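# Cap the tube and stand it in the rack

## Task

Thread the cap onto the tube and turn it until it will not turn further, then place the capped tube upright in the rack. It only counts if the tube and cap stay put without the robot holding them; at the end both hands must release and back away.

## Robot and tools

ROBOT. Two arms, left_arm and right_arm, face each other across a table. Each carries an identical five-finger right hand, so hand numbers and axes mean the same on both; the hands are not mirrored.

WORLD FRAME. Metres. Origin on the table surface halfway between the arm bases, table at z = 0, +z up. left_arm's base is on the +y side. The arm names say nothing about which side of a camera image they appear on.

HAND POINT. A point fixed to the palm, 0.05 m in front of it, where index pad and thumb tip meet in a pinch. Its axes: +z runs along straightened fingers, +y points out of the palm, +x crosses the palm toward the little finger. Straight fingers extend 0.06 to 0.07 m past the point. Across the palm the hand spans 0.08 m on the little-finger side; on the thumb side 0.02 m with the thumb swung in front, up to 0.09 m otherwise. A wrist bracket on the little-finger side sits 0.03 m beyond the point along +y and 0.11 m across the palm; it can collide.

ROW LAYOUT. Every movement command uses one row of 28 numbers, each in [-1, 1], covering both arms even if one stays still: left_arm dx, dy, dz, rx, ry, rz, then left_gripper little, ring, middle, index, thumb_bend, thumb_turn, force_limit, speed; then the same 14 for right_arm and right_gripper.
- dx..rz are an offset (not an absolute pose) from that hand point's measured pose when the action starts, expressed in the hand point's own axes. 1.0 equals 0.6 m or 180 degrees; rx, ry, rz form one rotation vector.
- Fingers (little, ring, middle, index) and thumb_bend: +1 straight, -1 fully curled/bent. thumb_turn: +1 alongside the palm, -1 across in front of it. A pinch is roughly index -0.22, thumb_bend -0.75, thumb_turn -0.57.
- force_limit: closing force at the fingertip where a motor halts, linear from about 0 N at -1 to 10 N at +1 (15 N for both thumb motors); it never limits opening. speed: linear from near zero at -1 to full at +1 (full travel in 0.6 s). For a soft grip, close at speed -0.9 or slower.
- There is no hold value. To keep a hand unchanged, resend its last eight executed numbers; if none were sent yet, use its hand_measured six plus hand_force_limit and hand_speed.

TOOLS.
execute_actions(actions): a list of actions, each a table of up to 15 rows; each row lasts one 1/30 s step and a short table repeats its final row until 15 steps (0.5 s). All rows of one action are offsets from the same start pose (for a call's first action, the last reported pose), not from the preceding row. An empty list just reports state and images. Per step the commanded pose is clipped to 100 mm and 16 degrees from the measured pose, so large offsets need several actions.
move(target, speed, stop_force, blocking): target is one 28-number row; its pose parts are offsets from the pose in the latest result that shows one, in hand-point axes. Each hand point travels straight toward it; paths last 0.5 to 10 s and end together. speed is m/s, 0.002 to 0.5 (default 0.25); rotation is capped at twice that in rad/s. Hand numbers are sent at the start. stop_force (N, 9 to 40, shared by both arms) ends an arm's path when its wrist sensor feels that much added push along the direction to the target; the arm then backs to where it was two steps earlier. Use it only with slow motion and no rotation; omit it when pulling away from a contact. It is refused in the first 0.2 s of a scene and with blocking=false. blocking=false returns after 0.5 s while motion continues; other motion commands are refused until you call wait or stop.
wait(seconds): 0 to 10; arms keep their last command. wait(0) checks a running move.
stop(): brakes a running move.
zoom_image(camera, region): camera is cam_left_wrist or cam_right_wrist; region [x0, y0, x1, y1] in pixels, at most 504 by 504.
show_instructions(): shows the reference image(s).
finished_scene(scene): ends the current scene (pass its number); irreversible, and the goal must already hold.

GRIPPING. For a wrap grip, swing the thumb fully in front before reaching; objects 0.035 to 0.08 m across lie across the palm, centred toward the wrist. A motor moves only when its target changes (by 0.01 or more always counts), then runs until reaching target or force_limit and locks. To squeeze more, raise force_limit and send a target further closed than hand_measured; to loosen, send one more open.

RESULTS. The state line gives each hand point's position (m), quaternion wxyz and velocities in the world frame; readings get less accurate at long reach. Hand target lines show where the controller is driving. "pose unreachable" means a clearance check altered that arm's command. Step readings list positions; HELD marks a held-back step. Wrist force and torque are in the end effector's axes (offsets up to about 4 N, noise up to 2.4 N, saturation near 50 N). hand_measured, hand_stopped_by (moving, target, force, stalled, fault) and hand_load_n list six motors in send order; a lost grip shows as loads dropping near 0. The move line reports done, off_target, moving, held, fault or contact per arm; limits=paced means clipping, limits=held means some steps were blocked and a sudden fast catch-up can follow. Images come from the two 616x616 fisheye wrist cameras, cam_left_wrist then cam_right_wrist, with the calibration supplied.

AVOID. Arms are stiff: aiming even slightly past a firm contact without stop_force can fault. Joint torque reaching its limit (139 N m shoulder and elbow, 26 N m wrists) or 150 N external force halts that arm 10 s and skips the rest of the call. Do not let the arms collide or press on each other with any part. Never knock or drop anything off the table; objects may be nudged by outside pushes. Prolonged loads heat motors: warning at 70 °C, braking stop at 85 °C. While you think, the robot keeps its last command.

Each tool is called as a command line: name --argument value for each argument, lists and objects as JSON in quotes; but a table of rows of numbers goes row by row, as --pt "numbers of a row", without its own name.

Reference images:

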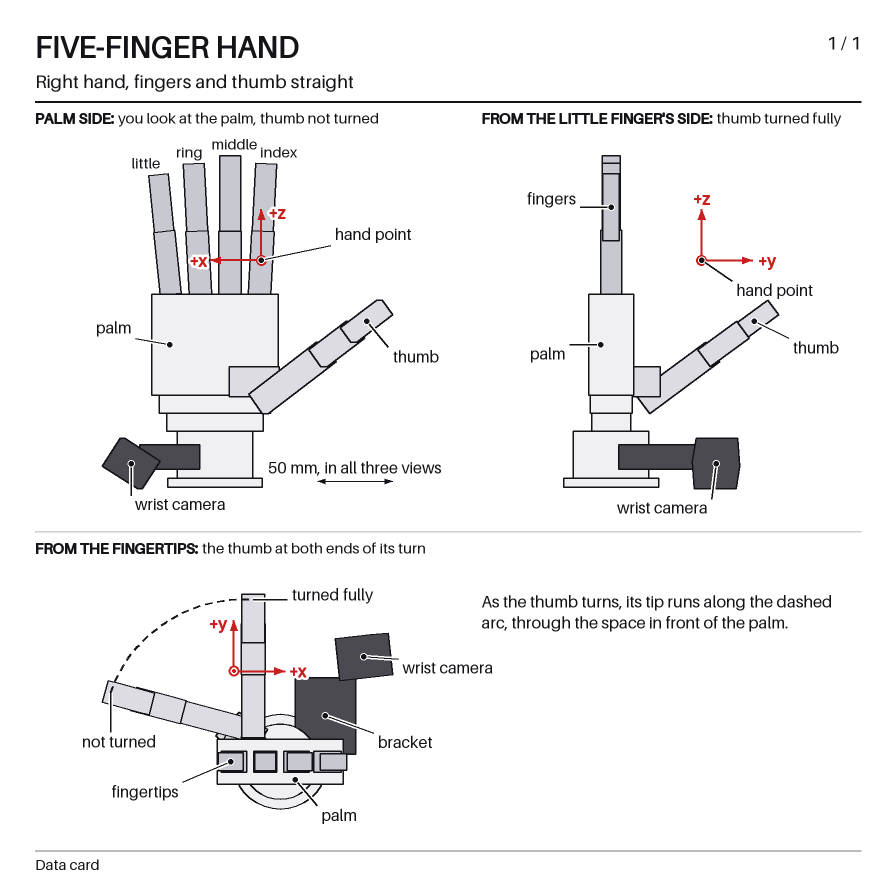

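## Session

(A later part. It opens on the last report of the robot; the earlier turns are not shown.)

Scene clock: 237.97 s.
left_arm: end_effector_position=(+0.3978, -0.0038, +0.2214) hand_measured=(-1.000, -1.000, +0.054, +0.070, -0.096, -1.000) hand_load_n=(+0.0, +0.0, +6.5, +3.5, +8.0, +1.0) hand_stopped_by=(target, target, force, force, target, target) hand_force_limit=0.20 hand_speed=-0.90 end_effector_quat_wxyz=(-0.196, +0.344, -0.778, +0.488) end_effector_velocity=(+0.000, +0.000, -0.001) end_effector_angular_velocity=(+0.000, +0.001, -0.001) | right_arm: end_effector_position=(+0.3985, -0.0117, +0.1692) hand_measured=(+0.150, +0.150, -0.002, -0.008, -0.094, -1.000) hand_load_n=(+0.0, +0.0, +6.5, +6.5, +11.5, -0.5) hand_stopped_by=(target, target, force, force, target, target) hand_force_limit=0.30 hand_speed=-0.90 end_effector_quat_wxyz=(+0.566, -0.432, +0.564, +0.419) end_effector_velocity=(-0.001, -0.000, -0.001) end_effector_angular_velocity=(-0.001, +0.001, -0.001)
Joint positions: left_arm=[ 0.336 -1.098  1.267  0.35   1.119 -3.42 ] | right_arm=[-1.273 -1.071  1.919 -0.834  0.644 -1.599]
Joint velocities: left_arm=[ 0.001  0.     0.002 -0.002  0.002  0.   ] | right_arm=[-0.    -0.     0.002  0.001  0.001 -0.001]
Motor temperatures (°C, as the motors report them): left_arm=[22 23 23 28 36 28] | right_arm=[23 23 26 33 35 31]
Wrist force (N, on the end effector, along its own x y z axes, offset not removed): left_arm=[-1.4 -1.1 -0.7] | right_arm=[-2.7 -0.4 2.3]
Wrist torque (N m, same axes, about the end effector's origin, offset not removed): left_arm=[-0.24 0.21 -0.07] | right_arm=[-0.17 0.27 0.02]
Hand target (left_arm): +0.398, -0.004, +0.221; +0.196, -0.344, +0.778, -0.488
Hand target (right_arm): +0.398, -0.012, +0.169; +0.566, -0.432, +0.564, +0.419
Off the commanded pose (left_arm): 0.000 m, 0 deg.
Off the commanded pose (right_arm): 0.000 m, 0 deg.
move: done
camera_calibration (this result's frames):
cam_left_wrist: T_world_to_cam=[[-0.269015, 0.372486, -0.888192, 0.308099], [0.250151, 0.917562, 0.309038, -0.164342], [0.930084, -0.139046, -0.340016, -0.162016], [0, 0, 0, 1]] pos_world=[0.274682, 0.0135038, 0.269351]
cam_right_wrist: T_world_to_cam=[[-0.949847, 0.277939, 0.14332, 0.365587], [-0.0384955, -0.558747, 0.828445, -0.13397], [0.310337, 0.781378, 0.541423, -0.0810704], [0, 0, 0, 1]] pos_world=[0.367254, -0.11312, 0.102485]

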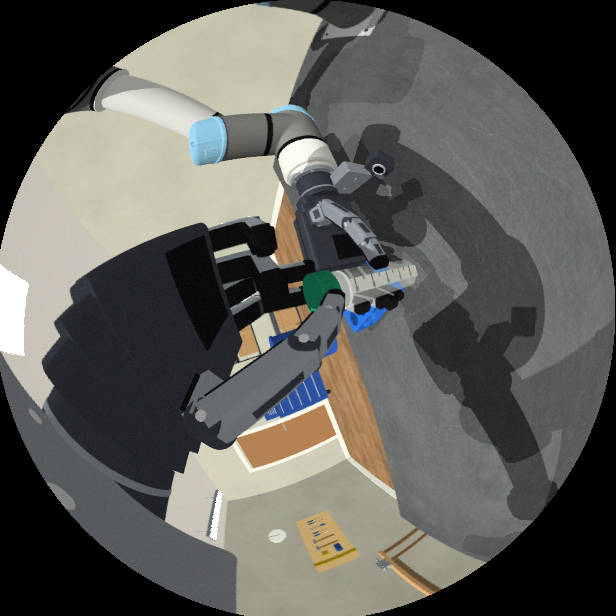

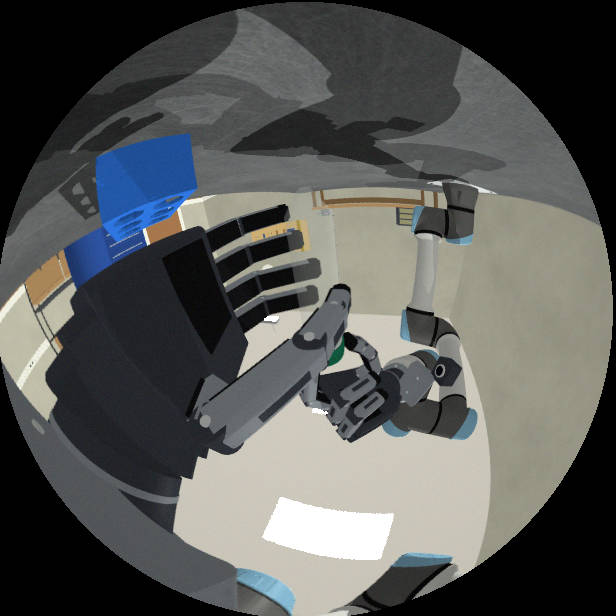

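Going on. 3 mm more.

move --target '[0,0.0045,0.0022,0,0,0,-1,-1,-0.3,-0.3,-0.1,-1,0.2,-0.9,0,0,0,0,0,0,0.15,0.15,-0.3,-0.3,-0.1,-1,0.3,-0.9]' --speed 0.003 --stop_force 9

zoom_image --camera "cam_left_wrist" --region '[290,240,390,340]'

Scene clock: 247.77 s.
left_arm: end_effector_position=(+0.3977, -0.0039, +0.2185) hand_measured=(-1.000, -1.000, +0.054, +0.070, -0.096, -1.000) hand_load_n=(+0.0, +0.0, +6.5, +3.5, +8.0, +1.0) hand_stopped_by=(target, target, force, force, target, target) hand_force_limit=0.20 hand_speed=-0.90 end_effector_quat_wxyz=(-0.196, +0.344, -0.778, +0.488) end_effector_velocity=(+0.000, -0.000, -0.001) end_effector_angular_velocity=(-0.001, -0.000, +0.000) | right_arm: end_effector_position=(+0.3985, -0.0117, +0.1692) hand_measured=(+0.150, +0.150, -0.002, -0.008, -0.094, -1.000) hand_load_n=(+0.0, +0.0, +6.5, +6.5, +11.5, -0.5) hand_stopped_by=(target, target, force, force, target, target) hand_force_limit=0.30 hand_speed=-0.90 end_effector_quat_wxyz=(+0.566, -0.432, +0.564, +0.419) end_effector_velocity=(+0.000, +0.000, +0.001) end_effector_angular_velocity=(+0.001, -0.002, -0.000)
Joint positions: left_arm=[ 0.336 -1.096  1.273  0.343  1.118 -3.42 ] | right_arm=[-1.273 -1.071  1.919 -0.834  0.644 -1.599]
Joint velocities: left_arm=[ 0.     0.     0.001 -0.002  0.    -0.   ] | right_arm=[ 0.    -0.001 -0.001 -0.001  0.001  0.001]
Motor temperatures (°C, as the motors report them): left_arm=[22 23 23 28 36 28] | right_arm=[23 23 26 33 35 31]
Wrist force (N, on the end effector, along its own x y z axes, offset not removed): left_arm=[-2.3 -2.0 -1.0] | right_arm=[-3.8 1.5 0.9]
Wrist torque (N m, same axes, about the end effector's origin, offset not removed): left_arm=[-0.01 0.25 -0.35] | right_arm=[0.15 0.66 -0.11]
Hand target (left_arm): +0.398, -0.004, +0.218; +0.196, -0.344, +0.778, -0.488
Hand target (right_arm): +0.399, -0.012, +0.169; +0.566, -0.432, +0.564, +0.419
Off the commanded pose (left_arm): 0.000 m, 0 deg.
Off the commanded pose (right_arm): 0.000 m, 0 deg.
move: done
camera_calibration (this result's frames):
cam_left_wrist: T_world_to_cam=[[-0.269018, 0.372488, -0.888191, 0.305469], [0.25015, 0.917562, 0.309039, -0.16337], [0.930083, -0.139044, -0.340018, -0.162955], [0, 0, 0, 1]] pos_world=[0.274606, 0.013461, 0.266394]
cam_right_wrist: T_world_to_cam=[[-0.949867, 0.27787, 0.14332, 0.365548], [-0.0384546, -0.558749, 0.828445, -0.133972], [0.31028, 0.781401, 0.541423, -0.0810576], [0, 0, 0, 1]] pos_world=[0.367221, -0.113093, 0.102484]

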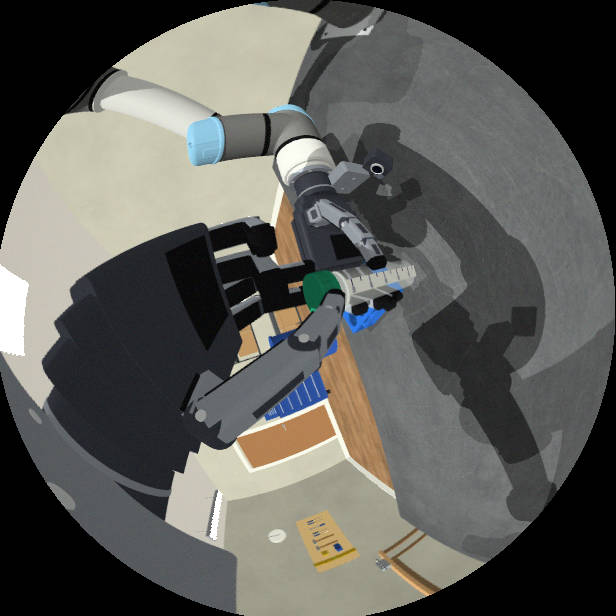

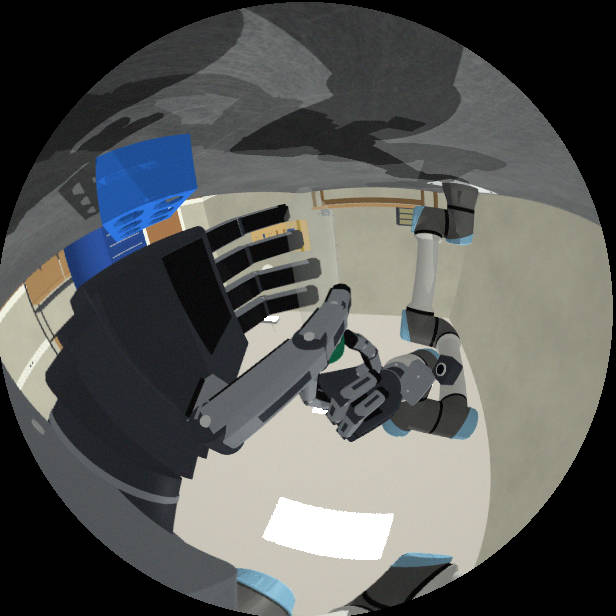

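Region (290, 240, 390, 340) of cam_left_wrist's 616x616 image, scaled by 5.040, with more detail than that image has.

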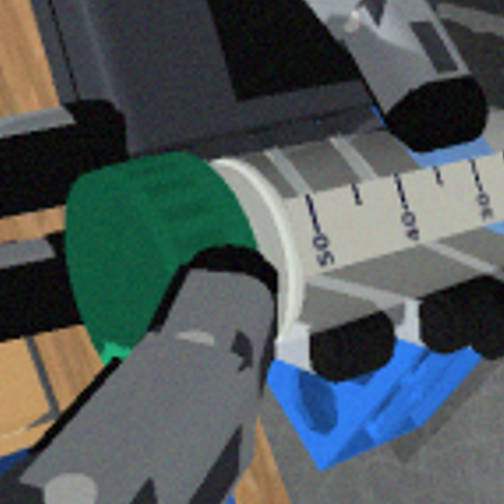

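move --target '[0.0047,-0.0012,0.0079,-0.005,0.149,0.0745,-1,-1,-0.3,-0.3,-0.1,-1,0.2,-0.9,0,0,0,0,0,0,0.15,0.15,-0.3,-0.3,-0.1,-1,0.3,-0.9]' --speed 0.15

zoom_image --camera "cam_left_wrist" --region '[290,230,430,370]'

Scene clock: 267.67 s.
left_arm: end_effector_position=(+0.3991, -0.0090, +0.2171) hand_measured=(-1.000, -1.000, +0.054, +0.070, -0.096, -1.000) hand_load_n=(+0.0, +0.0, +5.0, +3.0, +8.0, +2.0) hand_stopped_by=(target, target, force, force, target, target) hand_force_limit=0.20 hand_speed=-0.90 end_effector_quat_wxyz=(-0.064, +0.131, -0.841, +0.522) end_effector_velocity=(+0.001, +0.001, -0.000) end_effector_angular_velocity=(+0.002, +0.001, -0.008) | right_arm: end_effector_position=(+0.3985, -0.0117, +0.1692) hand_measured=(+0.150, +0.150, -0.002, -0.008, -0.092, -1.000) hand_load_n=(+0.0, +0.0, +7.0, +2.0, +11.0, -1.5) hand_stopped_by=(target, target, force, force, target, target) hand_force_limit=0.30 hand_speed=-0.90 end_effector_quat_wxyz=(+0.566, -0.432, +0.564, +0.419) end_effector_velocity=(+0.000, +0.000, +0.001) end_effector_angular_velocity=(+0.001, +0.000, +0.000)
Joint positions: left_arm=[ 0.52  -1.109  1.289  0.291  1.746 -3.086] | right_arm=[-1.273 -1.071  1.919 -0.834  0.644 -1.599]
Joint velocities: left_arm=[ 0.006  0.003 -0.004  0.005  0.013  0.007] | right_arm=[-0.    -0.    -0.001  0.001 -0.     0.001]
Motor temperatures (°C, as the motors report them): left_arm=[22 23 23 28 36 28] | right_arm=[23 23 26 33 35 31]
Wrist force (N, on the end effector, along its own x y z axes, offset not removed): left_arm=[-6.1 2.5 -0.5] | right_arm=[-3.6 -1.3 -3.3]
Wrist torque (N m, same axes, about the end effector's origin, offset not removed): left_arm=[0.43 0.32 -0.17] | right_arm=[-0.22 0.45 -0.31]
Hand target (left_arm): +0.399, -0.009, +0.217; +0.063, -0.131, +0.841, -0.522
Hand target (right_arm): +0.398, -0.012, +0.169; +0.566, -0.432, +0.564, +0.419
Off the commanded pose (left_arm): 0.000 m, 0 deg.
Off the commanded pose (right_arm): 0.000 m, 0 deg.
move: done
camera_calibration (this result's frames):
cam_left_wrist: T_world_to_cam=[[-0.0472173, 0.457694, -0.887855, 0.218723], [0.674717, 0.670038, 0.309526, -0.330356], [0.736565, -0.584436, -0.340452, -0.0921107], [0, 0, 0, 1]] pos_world=[0.30107, 0.0674102, 0.265089]
cam_right_wrist: T_world_to_cam=[[-0.94985, 0.277928, 0.143321, 0.365585], [-0.0384885, -0.558747, 0.828445, -0.133973], [0.310328, 0.781382, 0.541423, -0.0810658], [0, 0, 0, 1]] pos_world=[0.367252, -0.11312, 0.102484]

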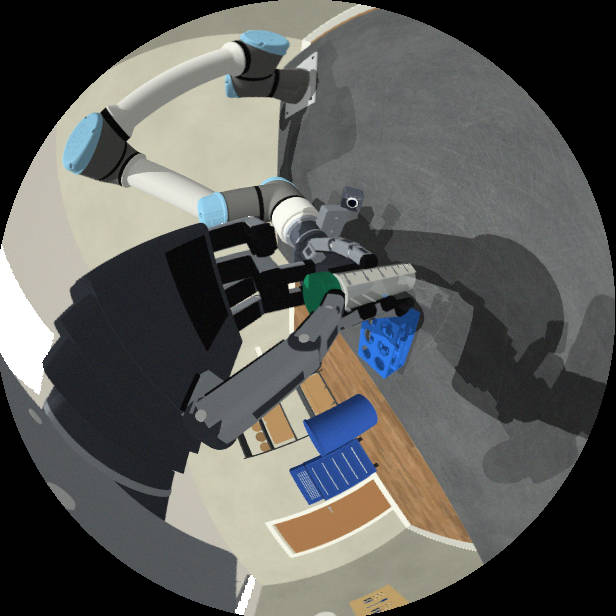

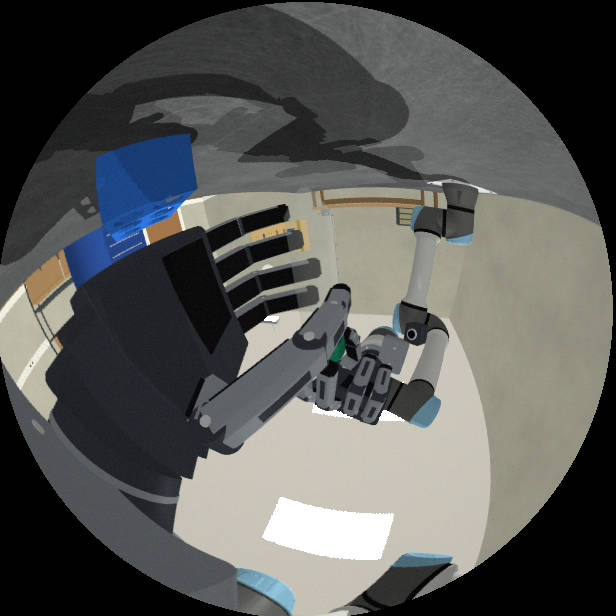

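Region (290, 230, 430, 370) of cam_left_wrist's 616x616 image, scaled by 3.600, with more detail than that image has.

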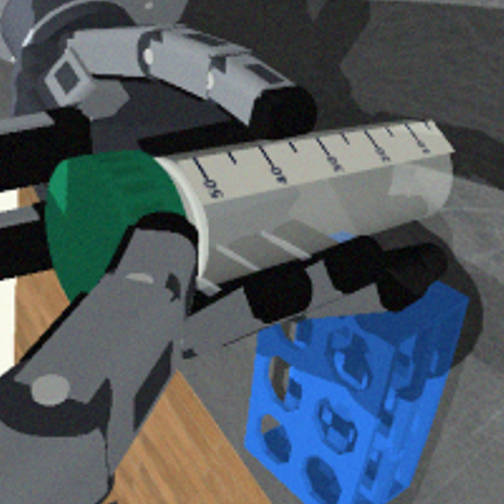

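move --target '[-0.002,-0.0028,0.0071,-0.005,0.149,0.0745,-1,-1,-0.3,-0.3,-0.1,-1,0.2,-0.9,0,0,0,0,0,0,0.15,0.15,-0.3,-0.3,-0.1,-1,0.3,-0.9]' --speed 0.15

zoom_image --camera "cam_left_wrist" --region '[290,230,430,370]'

Scene clock: 279.70 s.
left_arm: end_effector_position=(+0.4015, -0.0129, +0.2166) hand_measured=(-1.000, -1.000, +0.054, +0.070, -0.096, -1.000) hand_load_n=(+0.0, +0.0, +5.5, +3.0, +7.5, +1.0) hand_stopped_by=(target, target, force, force, target, target) hand_force_limit=0.20 hand_speed=-0.90 end_effector_quat_wxyz=(-0.073, +0.091, +0.846, -0.520) end_effector_velocity=(+0.002, +0.001, -0.000) end_effector_angular_velocity=(+0.004, +0.001, -0.007) | right_arm: end_effector_position=(+0.3985, -0.0117, +0.1692) hand_measured=(+0.150, +0.150, -0.004, -0.008, -0.100, -1.000) hand_load_n=(+0.0, +0.0, +0.0, +0.0, +0.0, +0.0) hand_stopped_by=(target, target, force, force, target, target) hand_force_limit=0.30 hand_speed=-0.90 end_effector_quat_wxyz=(+0.566, -0.432, +0.564, +0.419) end_effector_velocity=(+0.000, +0.000, +0.000) end_effector_angular_velocity=(+0.000, -0.001, +0.000)
Joint positions: left_arm=[ 0.688 -0.889  0.968  0.591  2.336 -2.673] | right_arm=[-1.273 -1.071  1.919 -0.834  0.644 -1.599]
Joint velocities: left_arm=[ 0.004  0.009 -0.014  0.017  0.008  0.011] | right_arm=[-0.    -0.    -0.     0.    -0.    -0.001]
Motor temperatures (°C, as the motors report them): left_arm=[22 23 23 28 36 28] | right_arm=[23 23 26 33 35 31]
Wrist force (N, on the end effector, along its own x y z axes, offset not removed): left_arm=[-0.3 -1.5 -1.8] | right_arm=[-4.7 1.0 -0.8]
Wrist torque (N m, same axes, about the end effector's origin, offset not removed): left_arm=[0.00 0.00 -0.18] | right_arm=[0.18 0.70 -0.09]
Hand target (left_arm): +0.402, -0.013, +0.217; -0.074, +0.091, +0.846, -0.520
Hand target (right_arm): +0.399, -0.012, +0.169; +0.566, -0.432, +0.564, +0.419
Off the commanded pose (left_arm): 0.000 m, 0 deg.
Off the commanded pose (right_arm): 0.000 m, 0 deg.
move: done
camera_calibration (this result's frames):
cam_left_wrist: T_world_to_cam=[[0.187549, 0.420692, -0.887606, 0.125368], [0.919124, 0.243571, 0.309652, -0.432908], [0.346463, -0.873895, -0.340986, 0.0566241], [0, 0, 0, 1]] pos_world=[0.354766, 0.102186, 0.264637]
cam_right_wrist: T_world_to_cam=[[-0.949868, 0.277868, 0.14332, 0.365548], [-0.0384533, -0.558749, 0.828445, -0.133973], [0.310278, 0.781402, 0.541423, -0.0810566], [0, 0, 0, 1]] pos_world=[0.367221, -0.113093, 0.102484]

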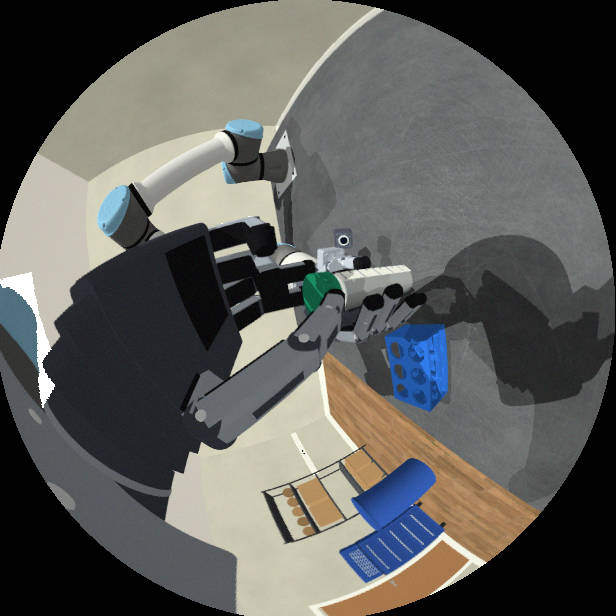

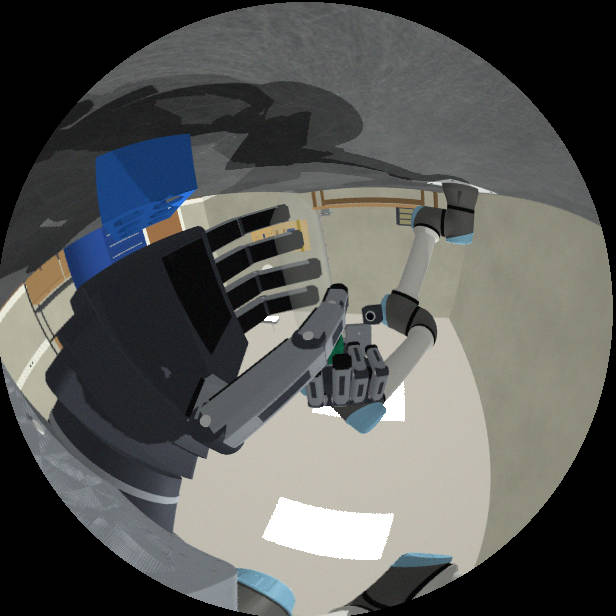

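Region (290, 230, 430, 370) of cam_left_wrist's 616x616 image, scaled by 3.600, with more detail than that image has.

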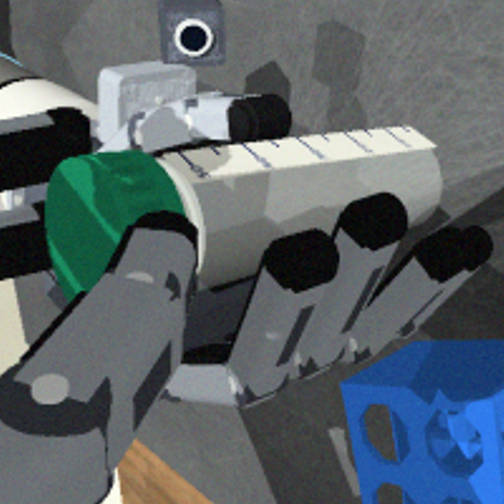

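move --target '[0,0,0,0,0,0,-1,-1,-0.3,-0.3,-0.1,-1,0.2,-0.9,0,0,0,0,0,0,0.15,0.15,-0.5,-0.5,-0.5,-1,0.4,-0.9]'

zoom_image --camera "cam_left_wrist" --region '[290,230,430,370]'

Scene clock: 288.83 s.
left_arm: end_effector_position=(+0.4015, -0.0129, +0.2166) hand_measured=(-1.000, -1.000, +0.054, +0.070, -0.096, -1.000) hand_load_n=(+0.0, +0.0, +5.5, +3.5, +7.5, +1.0) hand_stopped_by=(target, target, force, force, target, target) hand_force_limit=0.20 hand_speed=-0.90 end_effector_quat_wxyz=(-0.073, +0.091, +0.846, -0.520) end_effector_velocity=(+0.001, -0.000, +0.000) end_effector_angular_velocity=(-0.001, -0.001, +0.001) | right_arm: end_effector_position=(+0.3985, -0.0117, +0.1692) hand_measured=(+0.150, +0.150, -0.294, -0.366, -0.320, -1.000) hand_load_n=(+0.0, +0.0, +7.5, +8.0, +9.5, +0.0) hand_stopped_by=(target, target, force, force, force, target) hand_force_limit=0.40 hand_speed=-0.90 end_effector_quat_wxyz=(+0.566, -0.432, +0.564, +0.419) end_effector_velocity=(+0.000, +0.000, -0.000) end_effector_angular_velocity=(-0.000, -0.000, -0.001)
Joint positions: left_arm=[ 0.688 -0.889  0.968  0.591  2.336 -2.673] | right_arm=[-1.273 -1.071  1.919 -0.834  0.644 -1.599]
Joint velocities: left_arm=[ 0.     0.    -0.001 -0.001 -0.001  0.   ] | right_arm=[ 0.    -0.     0.001 -0.     0.001 -0.   ]
Motor temperatures (°C, as the motors report them): left_arm=[22 23 23 28 36 28] | right_arm=[23 23 26 33 35 31]
Wrist force (N, on the end effector, along its own x y z axes, offset not removed): left_arm=[-4.1 -1.5 0.1] | right_arm=[-4.0 -3.2 3.5]
Wrist torque (N m, same axes, about the end effector's origin, offset not removed): left_arm=[-0.04 0.48 -0.18] | right_arm=[-0.71 0.56 -0.07]
Hand target (left_arm): +0.402, -0.013, +0.217; -0.073, +0.091, +0.846, -0.520
Hand target (right_arm): +0.398, -0.012, +0.169; +0.566, -0.432, +0.564, +0.419
Off the commanded pose (left_arm): 0.000 m, 0 deg.
Off the commanded pose (right_arm): 0.000 m, 0 deg.
move: done
camera_calibration (this result's frames):
cam_left_wrist: T_world_to_cam=[[0.187549, 0.420692, -0.887606, 0.125368], [0.919124, 0.243571, 0.309652, -0.432908], [0.346463, -0.873894, -0.340986, 0.0566239], [0, 0, 0, 1]] pos_world=[0.354765, 0.102186, 0.264637]
cam_right_wrist: T_world_to_cam=[[-0.949866, 0.277874, 0.14332, 0.365551], [-0.0384568, -0.558749, 0.828445, -0.133973], [0.310283, 0.7814, 0.541423, -0.0810577], [0, 0, 0, 1]] pos_world=[0.367224, -0.113096, 0.102484]

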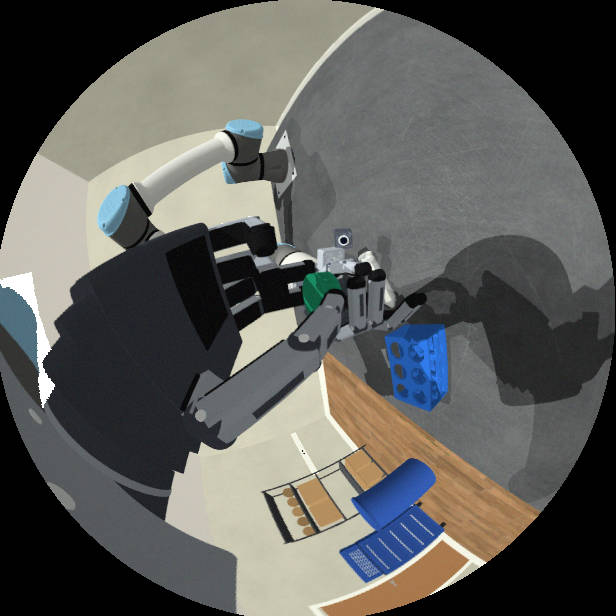

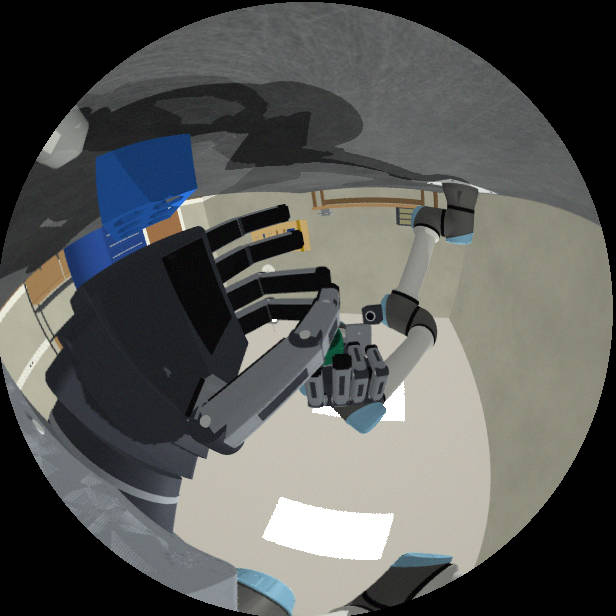

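Region (290, 230, 430, 370) of cam_left_wrist's 616x616 image, scaled by 3.600, with more detail than that image has.

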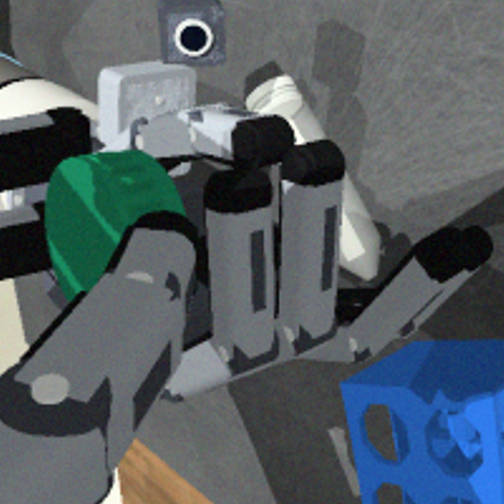

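move --target '[0,-0.05,-0.15,0.01,-0.298,-0.149,-1,-1,-0.3,-0.3,-0.1,-1,0.2,-0.9,0,-0.08,-0.17,0,0.2245,-0.4465,0.3,0.3,0.3,0.3,0.1,-1,0.4,0]' --speed 0.35

move --target '[0,0,0,0,0,0,-1,-1,-0.3,-0.3,-0.1,-1,0.2,-0.9,0,0.1,0.05,0.006,-0.382,-0.192,0.3,0.3,0.3,0.3,0.1,-1,0.4,0]' --speed 0.25

zoom_image --camera "cam_right_wrist" --region '[280,140,500,360]'

Scene clock: 312.73 s.
left_arm: end_effector_position=(+0.4188, +0.0517, +0.2838) hand_measured=(-1.000, -1.000, +0.054, +0.070, -0.096, -1.000) hand_load_n=(+0.0, +0.0, +5.5, +3.5, +7.5, +1.0) hand_stopped_by=(target, target, force, force, target, target) hand_force_limit=0.20 hand_speed=-0.90 end_effector_quat_wxyz=(-0.197, +0.344, -0.778, +0.488) end_effector_velocity=(-0.000, -0.000, +0.001) end_effector_angular_velocity=(+0.001, +0.000, +0.005) | right_arm: end_effector_position=(+0.4165, -0.1228, +0.1707) hand_measured=(+0.300, +0.300, +0.300, +0.300, +0.100, -1.000) hand_load_n=(+0.0, +0.0, +0.0, +0.0, +0.0, +0.0) hand_stopped_by=(target, target, target, target, target, target) hand_force_limit=0.40 hand_speed=0.00 end_effector_quat_wxyz=(+0.486, -0.795, +0.306, -0.197) end_effector_velocity=(+0.001, -0.000, +0.001) end_effector_angular_velocity=(-0.007, -0.010, -0.000)
Joint positions: left_arm=[ 0.409 -1.207  1.264  0.447  1.181 -3.381] | right_arm=[-1.236 -1.403  1.814  0.093  1.2   -3.357]
Joint velocities: left_arm=[-0.003  0.002 -0.004  0.005 -0.007 -0.004] | right_arm=[ 0.003 -0.001 -0.001 -0.001  0.008 -0.008]
Motor temperatures (°C, as the motors report them): left_arm=[22 23 23 28 36 28] | right_arm=[23 23 26 33 35 31]
Wrist force (N, on the end effector, along its own x y z axes, offset not removed): left_arm=[-2.4 4.1 0.0] | right_arm=[-2.1 3.6 2.2]
Wrist torque (N m, same axes, about the end effector's origin, offset not removed): left_arm=[0.77 0.02 -0.03] | right_arm=[0.51 0.28 0.05]
Hand target (left_arm): +0.419, +0.052, +0.284; +0.197, -0.344, +0.778, -0.488
Hand target (right_arm): +0.417, -0.123, +0.171; -0.486, +0.795, -0.306, +0.198
Off the commanded pose (left_arm): 0.000 m, 0 deg.
Off the commanded pose (right_arm): 0.000 m, 0 deg.
move: done
camera_calibration (this result's frames):
cam_left_wrist: T_world_to_cam=[[-0.269322, 0.371703, -0.888427, 0.348715], [0.248843, 0.918045, 0.30866, -0.239158], [0.930345, -0.13795, -0.339746, -0.152886], [0, 0, 0, 1]] pos_world=[0.295666, 0.0688482, 0.331683]
cam_right_wrist: T_world_to_cam=[[-0.405836, -0.226088, -0.88554, 0.300451], [-0.904265, 0.239987, 0.353146, 0.343189], [0.132676, 0.944082, -0.301839, 0.237261], [0, 0, 0, 1]] pos_world=[0.400789, -0.238426, 0.216481]

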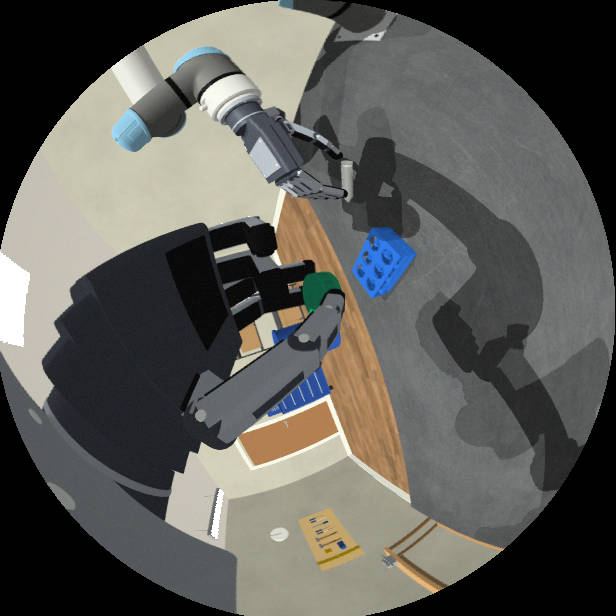

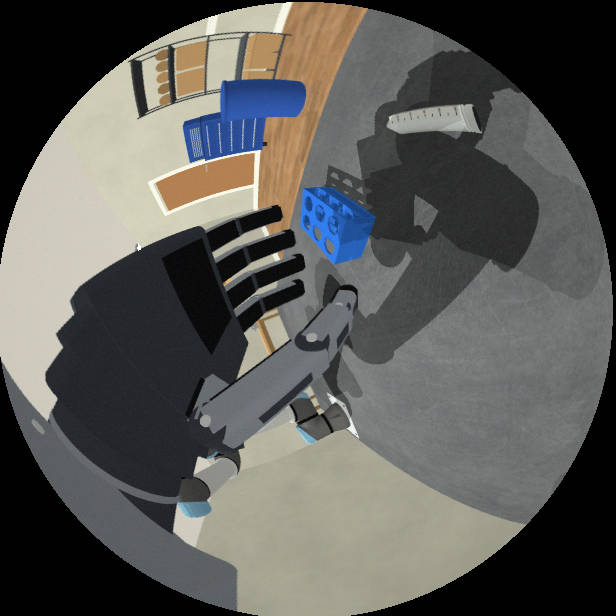

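Scene clock: 315.97 s.
left_arm: end_effector_position=(+0.4188, +0.0517, +0.2838) hand_measured=(-1.000, -1.000, +0.054, +0.070, -0.096, -1.000) hand_load_n=(+0.0, +0.0, +5.5, +3.5, +7.5, +1.0) hand_stopped_by=(target, target, force, force, target, target) hand_force_limit=0.20 hand_speed=-0.90 end_effector_quat_wxyz=(-0.197, +0.344, -0.778, +0.488) end_effector_velocity=(-0.000, +0.000, -0.000) end_effector_angular_velocity=(+0.001, +0.001, -0.000) | right_arm: end_effector_position=(+0.4176, -0.1234, +0.1041) hand_measured=(+0.300, +0.300, +0.300, +0.300, +0.100, -1.000) hand_load_n=(+0.0, +0.0, +0.0, +0.0, +0.0, +0.0) hand_stopped_by=(target, target, target, target, target, target) hand_force_limit=0.40 hand_speed=0.00 end_effector_quat_wxyz=(-0.503, +0.813, +0.253, -0.148) end_effector_velocity=(-0.000, -0.000, -0.001) end_effector_angular_velocity=(-0.001, +0.004, +0.010)
Joint positions: left_arm=[ 0.409 -1.207  1.264  0.447  1.181 -3.381] | right_arm=[-1.37  -0.619  1.129  1.621  0.559 -5.366]
Joint velocities: left_arm=[ 0.    -0.     0.     0.001  0.    -0.   ] | right_arm=[ 0.001  0.006 -0.006  0.016  0.005 -0.015]
Motor temperatures (°C, as the motors report them): left_arm=[22 23 23 28 36 28] | right_arm=[23 23 26 33 35 31]
Wrist force (N, on the end effector, along its own x y z axes, offset not removed): left_arm=[0.0 0.4 0.3] | right_arm=[-0.3 -0.8 0.1]
Wrist torque (N m, same axes, about the end effector's origin, offset not removed): left_arm=[0.26 -0.31 -0.30] | right_arm=[-0.17 -0.03 0.09]
Hand target (left_arm): +0.419, +0.052, +0.284; +0.197, -0.344, +0.778, -0.488
Hand target (right_arm): +0.418, -0.123, +0.104; -0.503, +0.813, +0.254, -0.148
Off the commanded pose (left_arm): 0.000 m, 0 deg.
Off the commanded pose (right_arm): 0.001 m, 0 deg.
move: done
camera_calibration (this result's frames):
cam_left_wrist: T_world_to_cam=[[-0.269322, 0.371704, -0.888427, 0.348715], [0.248843, 0.918045, 0.30866, -0.239158], [0.930345, -0.13795, -0.339746, -0.152886], [0, 0, 0, 1]] pos_world=[0.295666, 0.0688483, 0.331683]
cam_right_wrist: T_world_to_cam=[[0.126137, -0.446926, -0.885633, -0.0075808], [-0.439779, -0.825434, 0.353912, 0.0423074], [-0.889204, 0.344841, -0.300666, 0.570256], [0, 0, 0, 1]] pos_world=[0.526637, -0.165114, 0.14977]

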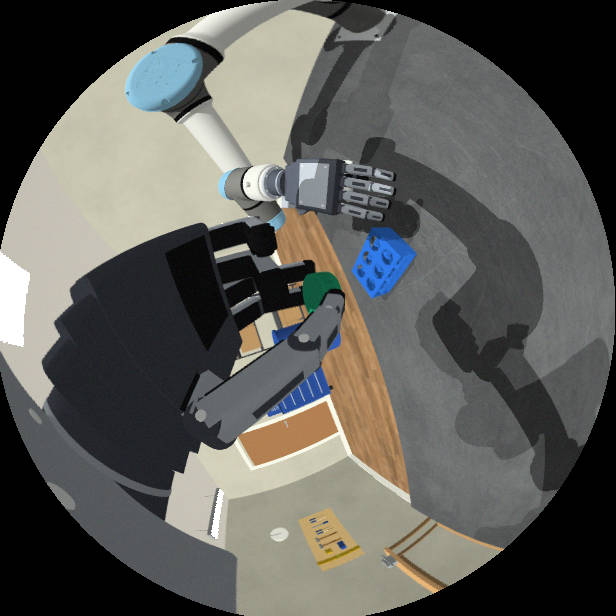

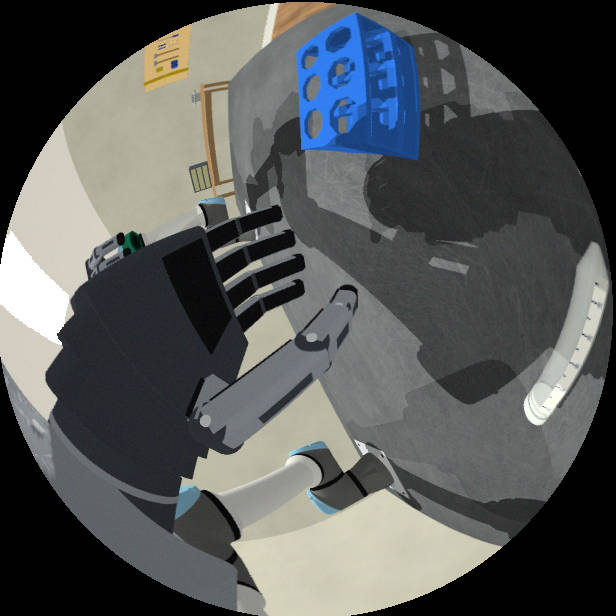

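Region (280, 140, 500, 360) of cam_right_wrist's 616x616 image, scaled by 2.291, with more detail than that image has.

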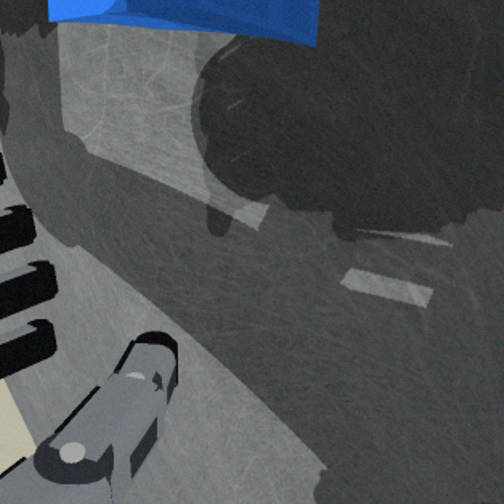

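move --target '[0,0,0,0,0,0,-1,-1,-0.3,-0.3,-0.1,-1,0.2,-0.9,0.025,0.194,-0.223,0,-0.035,-0.017,0.3,0.3,0.3,0.3,0.1,-1,0.4,0]' --speed 0.15

Scene clock: 328.20 s.
left_arm: end_effector_position=(+0.4188, +0.0517, +0.2838) hand_measured=(-1.000, -1.000, +0.054, +0.070, -0.096, -1.000) hand_load_n=(+0.0, +0.0, +5.5, +3.5, +7.5, +1.0) hand_stopped_by=(target, target, force, force, target, target) hand_force_limit=0.20 hand_speed=-0.90 end_effector_quat_wxyz=(-0.197, +0.344, -0.778, +0.488) end_effector_velocity=(+0.001, +0.001, -0.000) end_effector_angular_velocity=(+0.000, -0.000, +0.002) | right_arm: end_effector_position=(+0.5269, -0.2568, +0.0607) hand_measured=(+0.300, +0.300, +0.300, +0.300, +0.100, -1.000) hand_load_n=(+0.0, +0.0, +0.0, +0.0, +0.0, +0.0) hand_stopped_by=(target, target, target, target, target, target) hand_force_limit=0.40 hand_speed=0.00 end_effector_quat_wxyz=(-0.492, +0.797, +0.302, -0.179) end_effector_velocity=(+0.001, -0.001, -0.001) end_effector_angular_velocity=(+0.000, +0.000, +0.001)
Joint positions: left_arm=[ 0.409 -1.207  1.264  0.447  1.181 -3.381] | right_arm=[-1.579 -0.387  0.84   1.994  0.783 -5.765]
Joint velocities: left_arm=[ 0.001 -0.     0.001 -0.001 -0.001 -0.   ] | right_arm=[-0.002  0.004 -0.007  0.005  0.002 -0.003]
Motor temperatures (°C, as the motors report them): left_arm=[22 23 23 28 36 28] | right_arm=[23 23 26 33 35 31]
Wrist force (N, on the end effector, along its own x y z axes, offset not removed): left_arm=[-1.0 -1.7 -3.2] | right_arm=[-5.0 -3.2 -4.2]
Wrist torque (N m, same axes, about the end effector's origin, offset not removed): left_arm=[0.14 0.14 -0.15] | right_arm=[-0.16 0.92 -0.23]
Hand target (left_arm): +0.419, +0.052, +0.284; +0.197, -0.344, +0.778, -0.488
Hand target (right_arm): +0.527, -0.257, +0.061; -0.492, +0.796, +0.302, -0.179
Off the commanded pose (left_arm): 0.000 m, 0 deg.
Off the commanded pose (right_arm): 0.000 m, 0 deg.
move: done
camera_calibration (this result's frames):
cam_left_wrist: T_world_to_cam=[[-0.269322, 0.371703, -0.888427, 0.348715], [0.248843, 0.918045, 0.30866, -0.239158], [0.930345, -0.13795, -0.339745, -0.152886], [0, 0, 0, 1]] pos_world=[0.295667, 0.0688483, 0.331683]
cam_right_wrist: T_world_to_cam=[[0.179445, -0.430614, -0.884518, -0.143383], [-0.33633, -0.871788, 0.356184, -0.0709079], [-0.92449, 0.233574, -0.301266, 0.690467], [0, 0, 0, 1]] pos_world=[0.64021, -0.284835, 0.106446]

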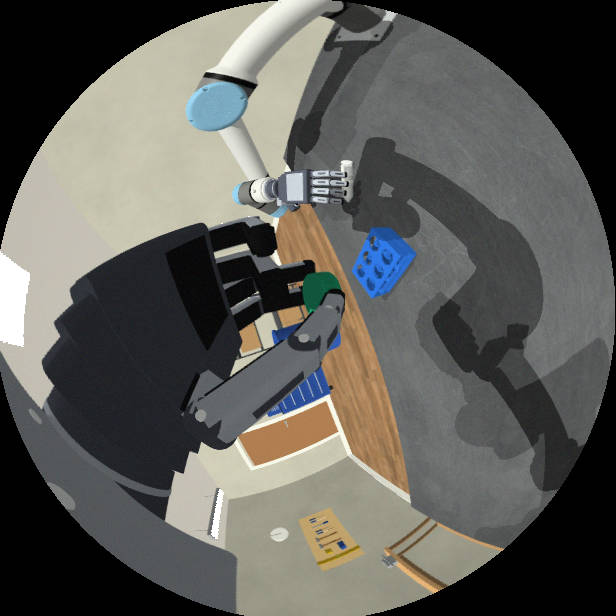

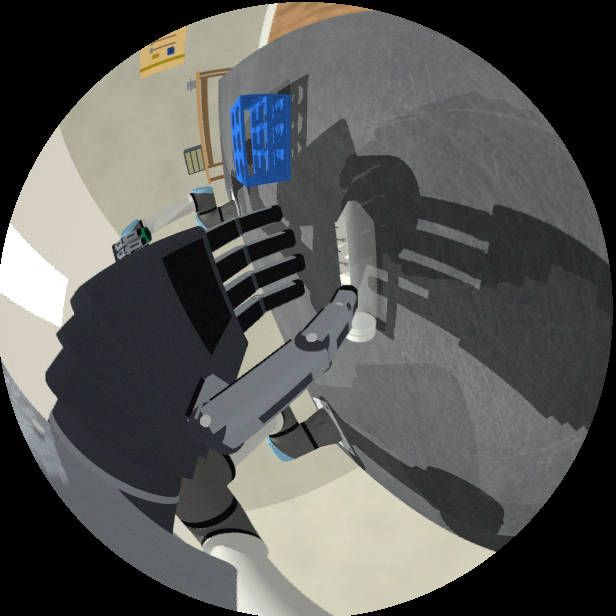

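move --target '[0,0,0,0,0,0,-1,-1,-0.3,-0.3,-0.1,-1,0.2,-0.9,0,0.058,0.029,0,0,0,0.3,0.3,0.3,0.3,0.1,-1,0.4,0]' --speed 0.015 --stop_force 10

move --target '[0,0,0,0,0,0,-1,-1,-0.3,-0.3,-0.1,-1,0.2,-0.9,0,0,0,0,0,0,0.12,0.12,-0.3,-0.3,-0.1,-1,0.3,-0.88]'

Scene clock: 341.30 s.
left_arm: end_effector_position=(+0.4188, +0.0517, +0.2838) hand_measured=(-1.000, -1.000, +0.054, +0.070, -0.096, -1.000) hand_load_n=(+0.0, +0.0, +5.5, +3.5, +7.5, +1.0) hand_stopped_by=(target, target, force, force, target, target) hand_force_limit=0.20 hand_speed=-0.90 end_effector_quat_wxyz=(-0.197, +0.344, -0.778, +0.488) end_effector_velocity=(-0.001, -0.001, +0.000) end_effector_angular_velocity=(-0.001, -0.000, -0.002) | right_arm: end_effector_position=(+0.5274, -0.2566, +0.0220) hand_measured=(+0.300, +0.300, +0.300, +0.300, +0.100, -1.000) hand_load_n=(+0.0, +0.0, +0.0, +0.0, +0.0, +0.0) hand_stopped_by=(target, target, target, target, target, target) hand_force_limit=0.40 hand_speed=0.00 end_effector_quat_wxyz=(-0.492, +0.797, +0.302, -0.179) end_effector_velocity=(-0.000, -0.000, -0.002) end_effector_angular_velocity=(-0.001, +0.001, +0.001)
Joint positions: left_arm=[ 0.409 -1.207  1.264  0.447  1.181 -3.381] | right_arm=[-1.579 -0.329  0.827  1.949  0.783 -5.765]
Joint velocities: left_arm=[-0.002 -0.    -0.001 -0.     0.     0.   ] | right_arm=[ 0.     0.003 -0.001 -0.002  0.001  0.001]
Motor temperatures (°C, as the motors report them): left_arm=[22 23 23 28 36 28] | right_arm=[23 23 26 33 35 31]
Wrist force (N, on the end effector, along its own x y z axes, offset not removed): left_arm=[0.8 -0.3 2.7] | right_arm=[-0.7 -0.8 0.4]
Wrist torque (N m, same axes, about the end effector's origin, offset not removed): left_arm=[-0.08 -0.35 0.06] | right_arm=[-0.13 0.28 -0.01]
Hand target (left_arm): +0.419, +0.052, +0.284; +0.197, -0.344, +0.778, -0.488
Hand target (right_arm): +0.527, -0.257, +0.022; -0.492, +0.797, +0.302, -0.179
Off the commanded pose (left_arm): 0.000 m, 0 deg.
Off the commanded pose (right_arm): 0.000 m, 0 deg.
move: done
camera_calibration (this result's frames):
cam_left_wrist: T_world_to_cam=[[-0.269322, 0.371704, -0.888427, 0.348715], [0.248843, 0.918045, 0.30866, -0.239158], [0.930345, -0.13795, -0.339745, -0.152886], [0, 0, 0, 1]] pos_world=[0.295667, 0.0688483, 0.331683]
cam_right_wrist: T_world_to_cam=[[0.179444, -0.430612, -0.884519, -0.177669], [-0.336329, -0.871789, 0.356183, -0.0568436], [-0.924491, 0.233575, -0.301264, 0.679216], [0, 0, 0, 1]] pos_world=[0.640692, -0.28471, 0.0677186]

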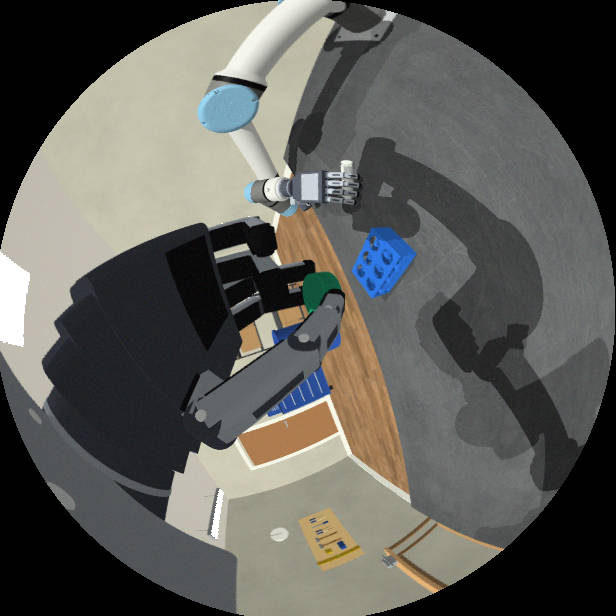

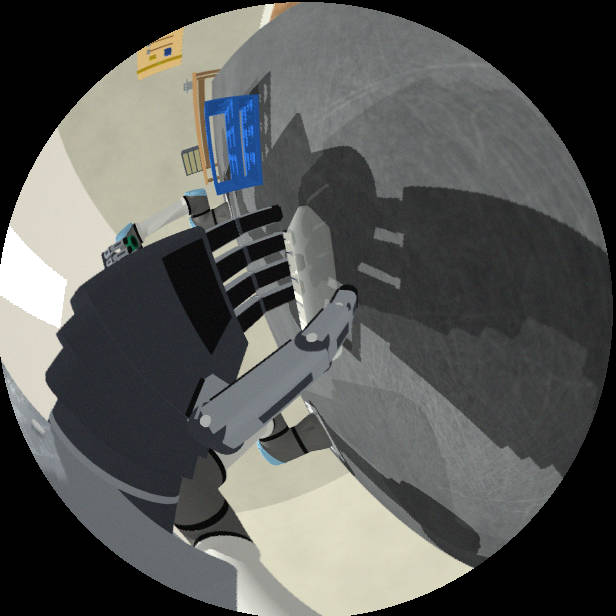

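Scene clock: 343.13 s.
left_arm: end_effector_position=(+0.4188, +0.0517, +0.2838) hand_measured=(-1.000, -1.000, +0.054, +0.070, -0.096, -1.000) hand_load_n=(+0.0, +0.0, +5.5, +3.5, +7.5, +1.0) hand_stopped_by=(target, target, force, force, target, target) hand_force_limit=0.20 hand_speed=-0.90 end_effector_quat_wxyz=(-0.197, +0.344, -0.778, +0.488) end_effector_velocity=(+0.000, +0.000, -0.000) end_effector_angular_velocity=(+0.000, -0.000, +0.001) | right_arm: end_effector_position=(+0.5274, -0.2566, +0.0220) hand_measured=(+0.120, +0.120, -0.004, -0.010, -0.076, -1.000) hand_load_n=(+0.0, +0.0, +6.0, +6.5, +10.0, -0.5) hand_stopped_by=(target, target, force, force, force, target) hand_force_limit=0.30 hand_speed=-0.88 end_effector_quat_wxyz=(-0.492, +0.797, +0.302, -0.178) end_effector_velocity=(-0.000, -0.000, -0.000) end_effector_angular_velocity=(-0.002, +0.001, +0.001)
Joint positions: left_arm=[ 0.409 -1.207  1.264  0.447  1.181 -3.381] | right_arm=[-1.579 -0.329  0.827  1.949  0.783 -5.765]
Joint velocities: left_arm=[ 0.001  0.     0.    -0.    -0.     0.   ] | right_arm=[ 0.    -0.     0.001 -0.     0.002  0.001]
Motor temperatures (°C, as the motors report them): left_arm=[22 23 23 28 36 28] | right_arm=[23 23 26 33 35 31]
Wrist force (N, on the end effector, along its own x y z axes, offset not removed): left_arm=[-2.2 2.7 0.4] | right_arm=[-0.4 -1.5 1.0]
Wrist torque (N m, same axes, about the end effector's origin, offset not removed): left_arm=[0.63 0.05 -0.11] | right_arm=[-0.02 -0.08 0.00]
Hand target (left_arm): +0.419, +0.052, +0.284; +0.197, -0.344, +0.778, -0.488
Hand target (right_arm): +0.527, -0.257, +0.022; -0.492, +0.797, +0.302, -0.179
Off the commanded pose (left_arm): 0.000 m, 0 deg.
Off the commanded pose (right_arm): 0.000 m, 0 deg.
move: done
camera_calibration (this result's frames):
cam_left_wrist: T_world_to_cam=[[-0.269322, 0.371704, -0.888427, 0.348715], [0.248843, 0.918045, 0.30866, -0.239158], [0.930346, -0.13795, -0.339745, -0.152886], [0, 0, 0, 1]] pos_world=[0.295666, 0.0688483, 0.331683]
cam_right_wrist: T_world_to_cam=[[0.179416, -0.430596, -0.884532, -0.177635], [-0.336344, -0.871789, 0.356169, -0.056829], [-0.924491, 0.233604, -0.301241, 0.679224], [0, 0, 0, 1]] pos_world=[0.640693, -0.284701, 0.067727]

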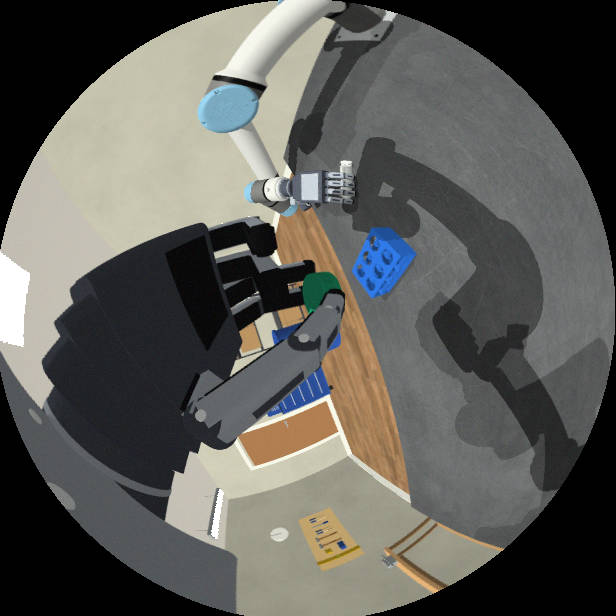

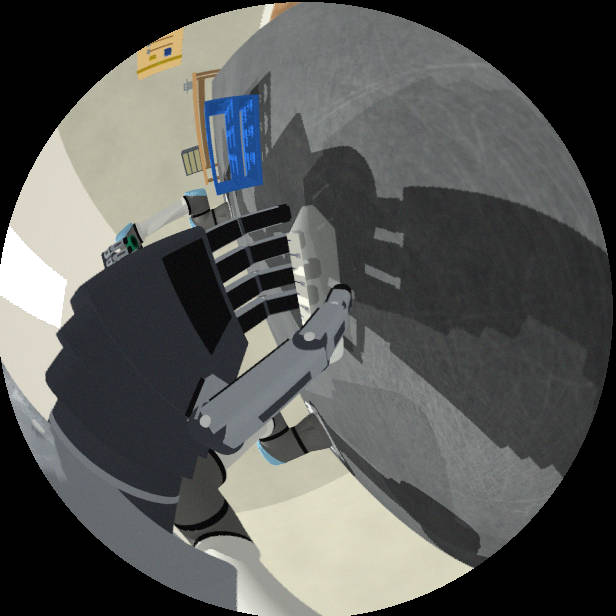

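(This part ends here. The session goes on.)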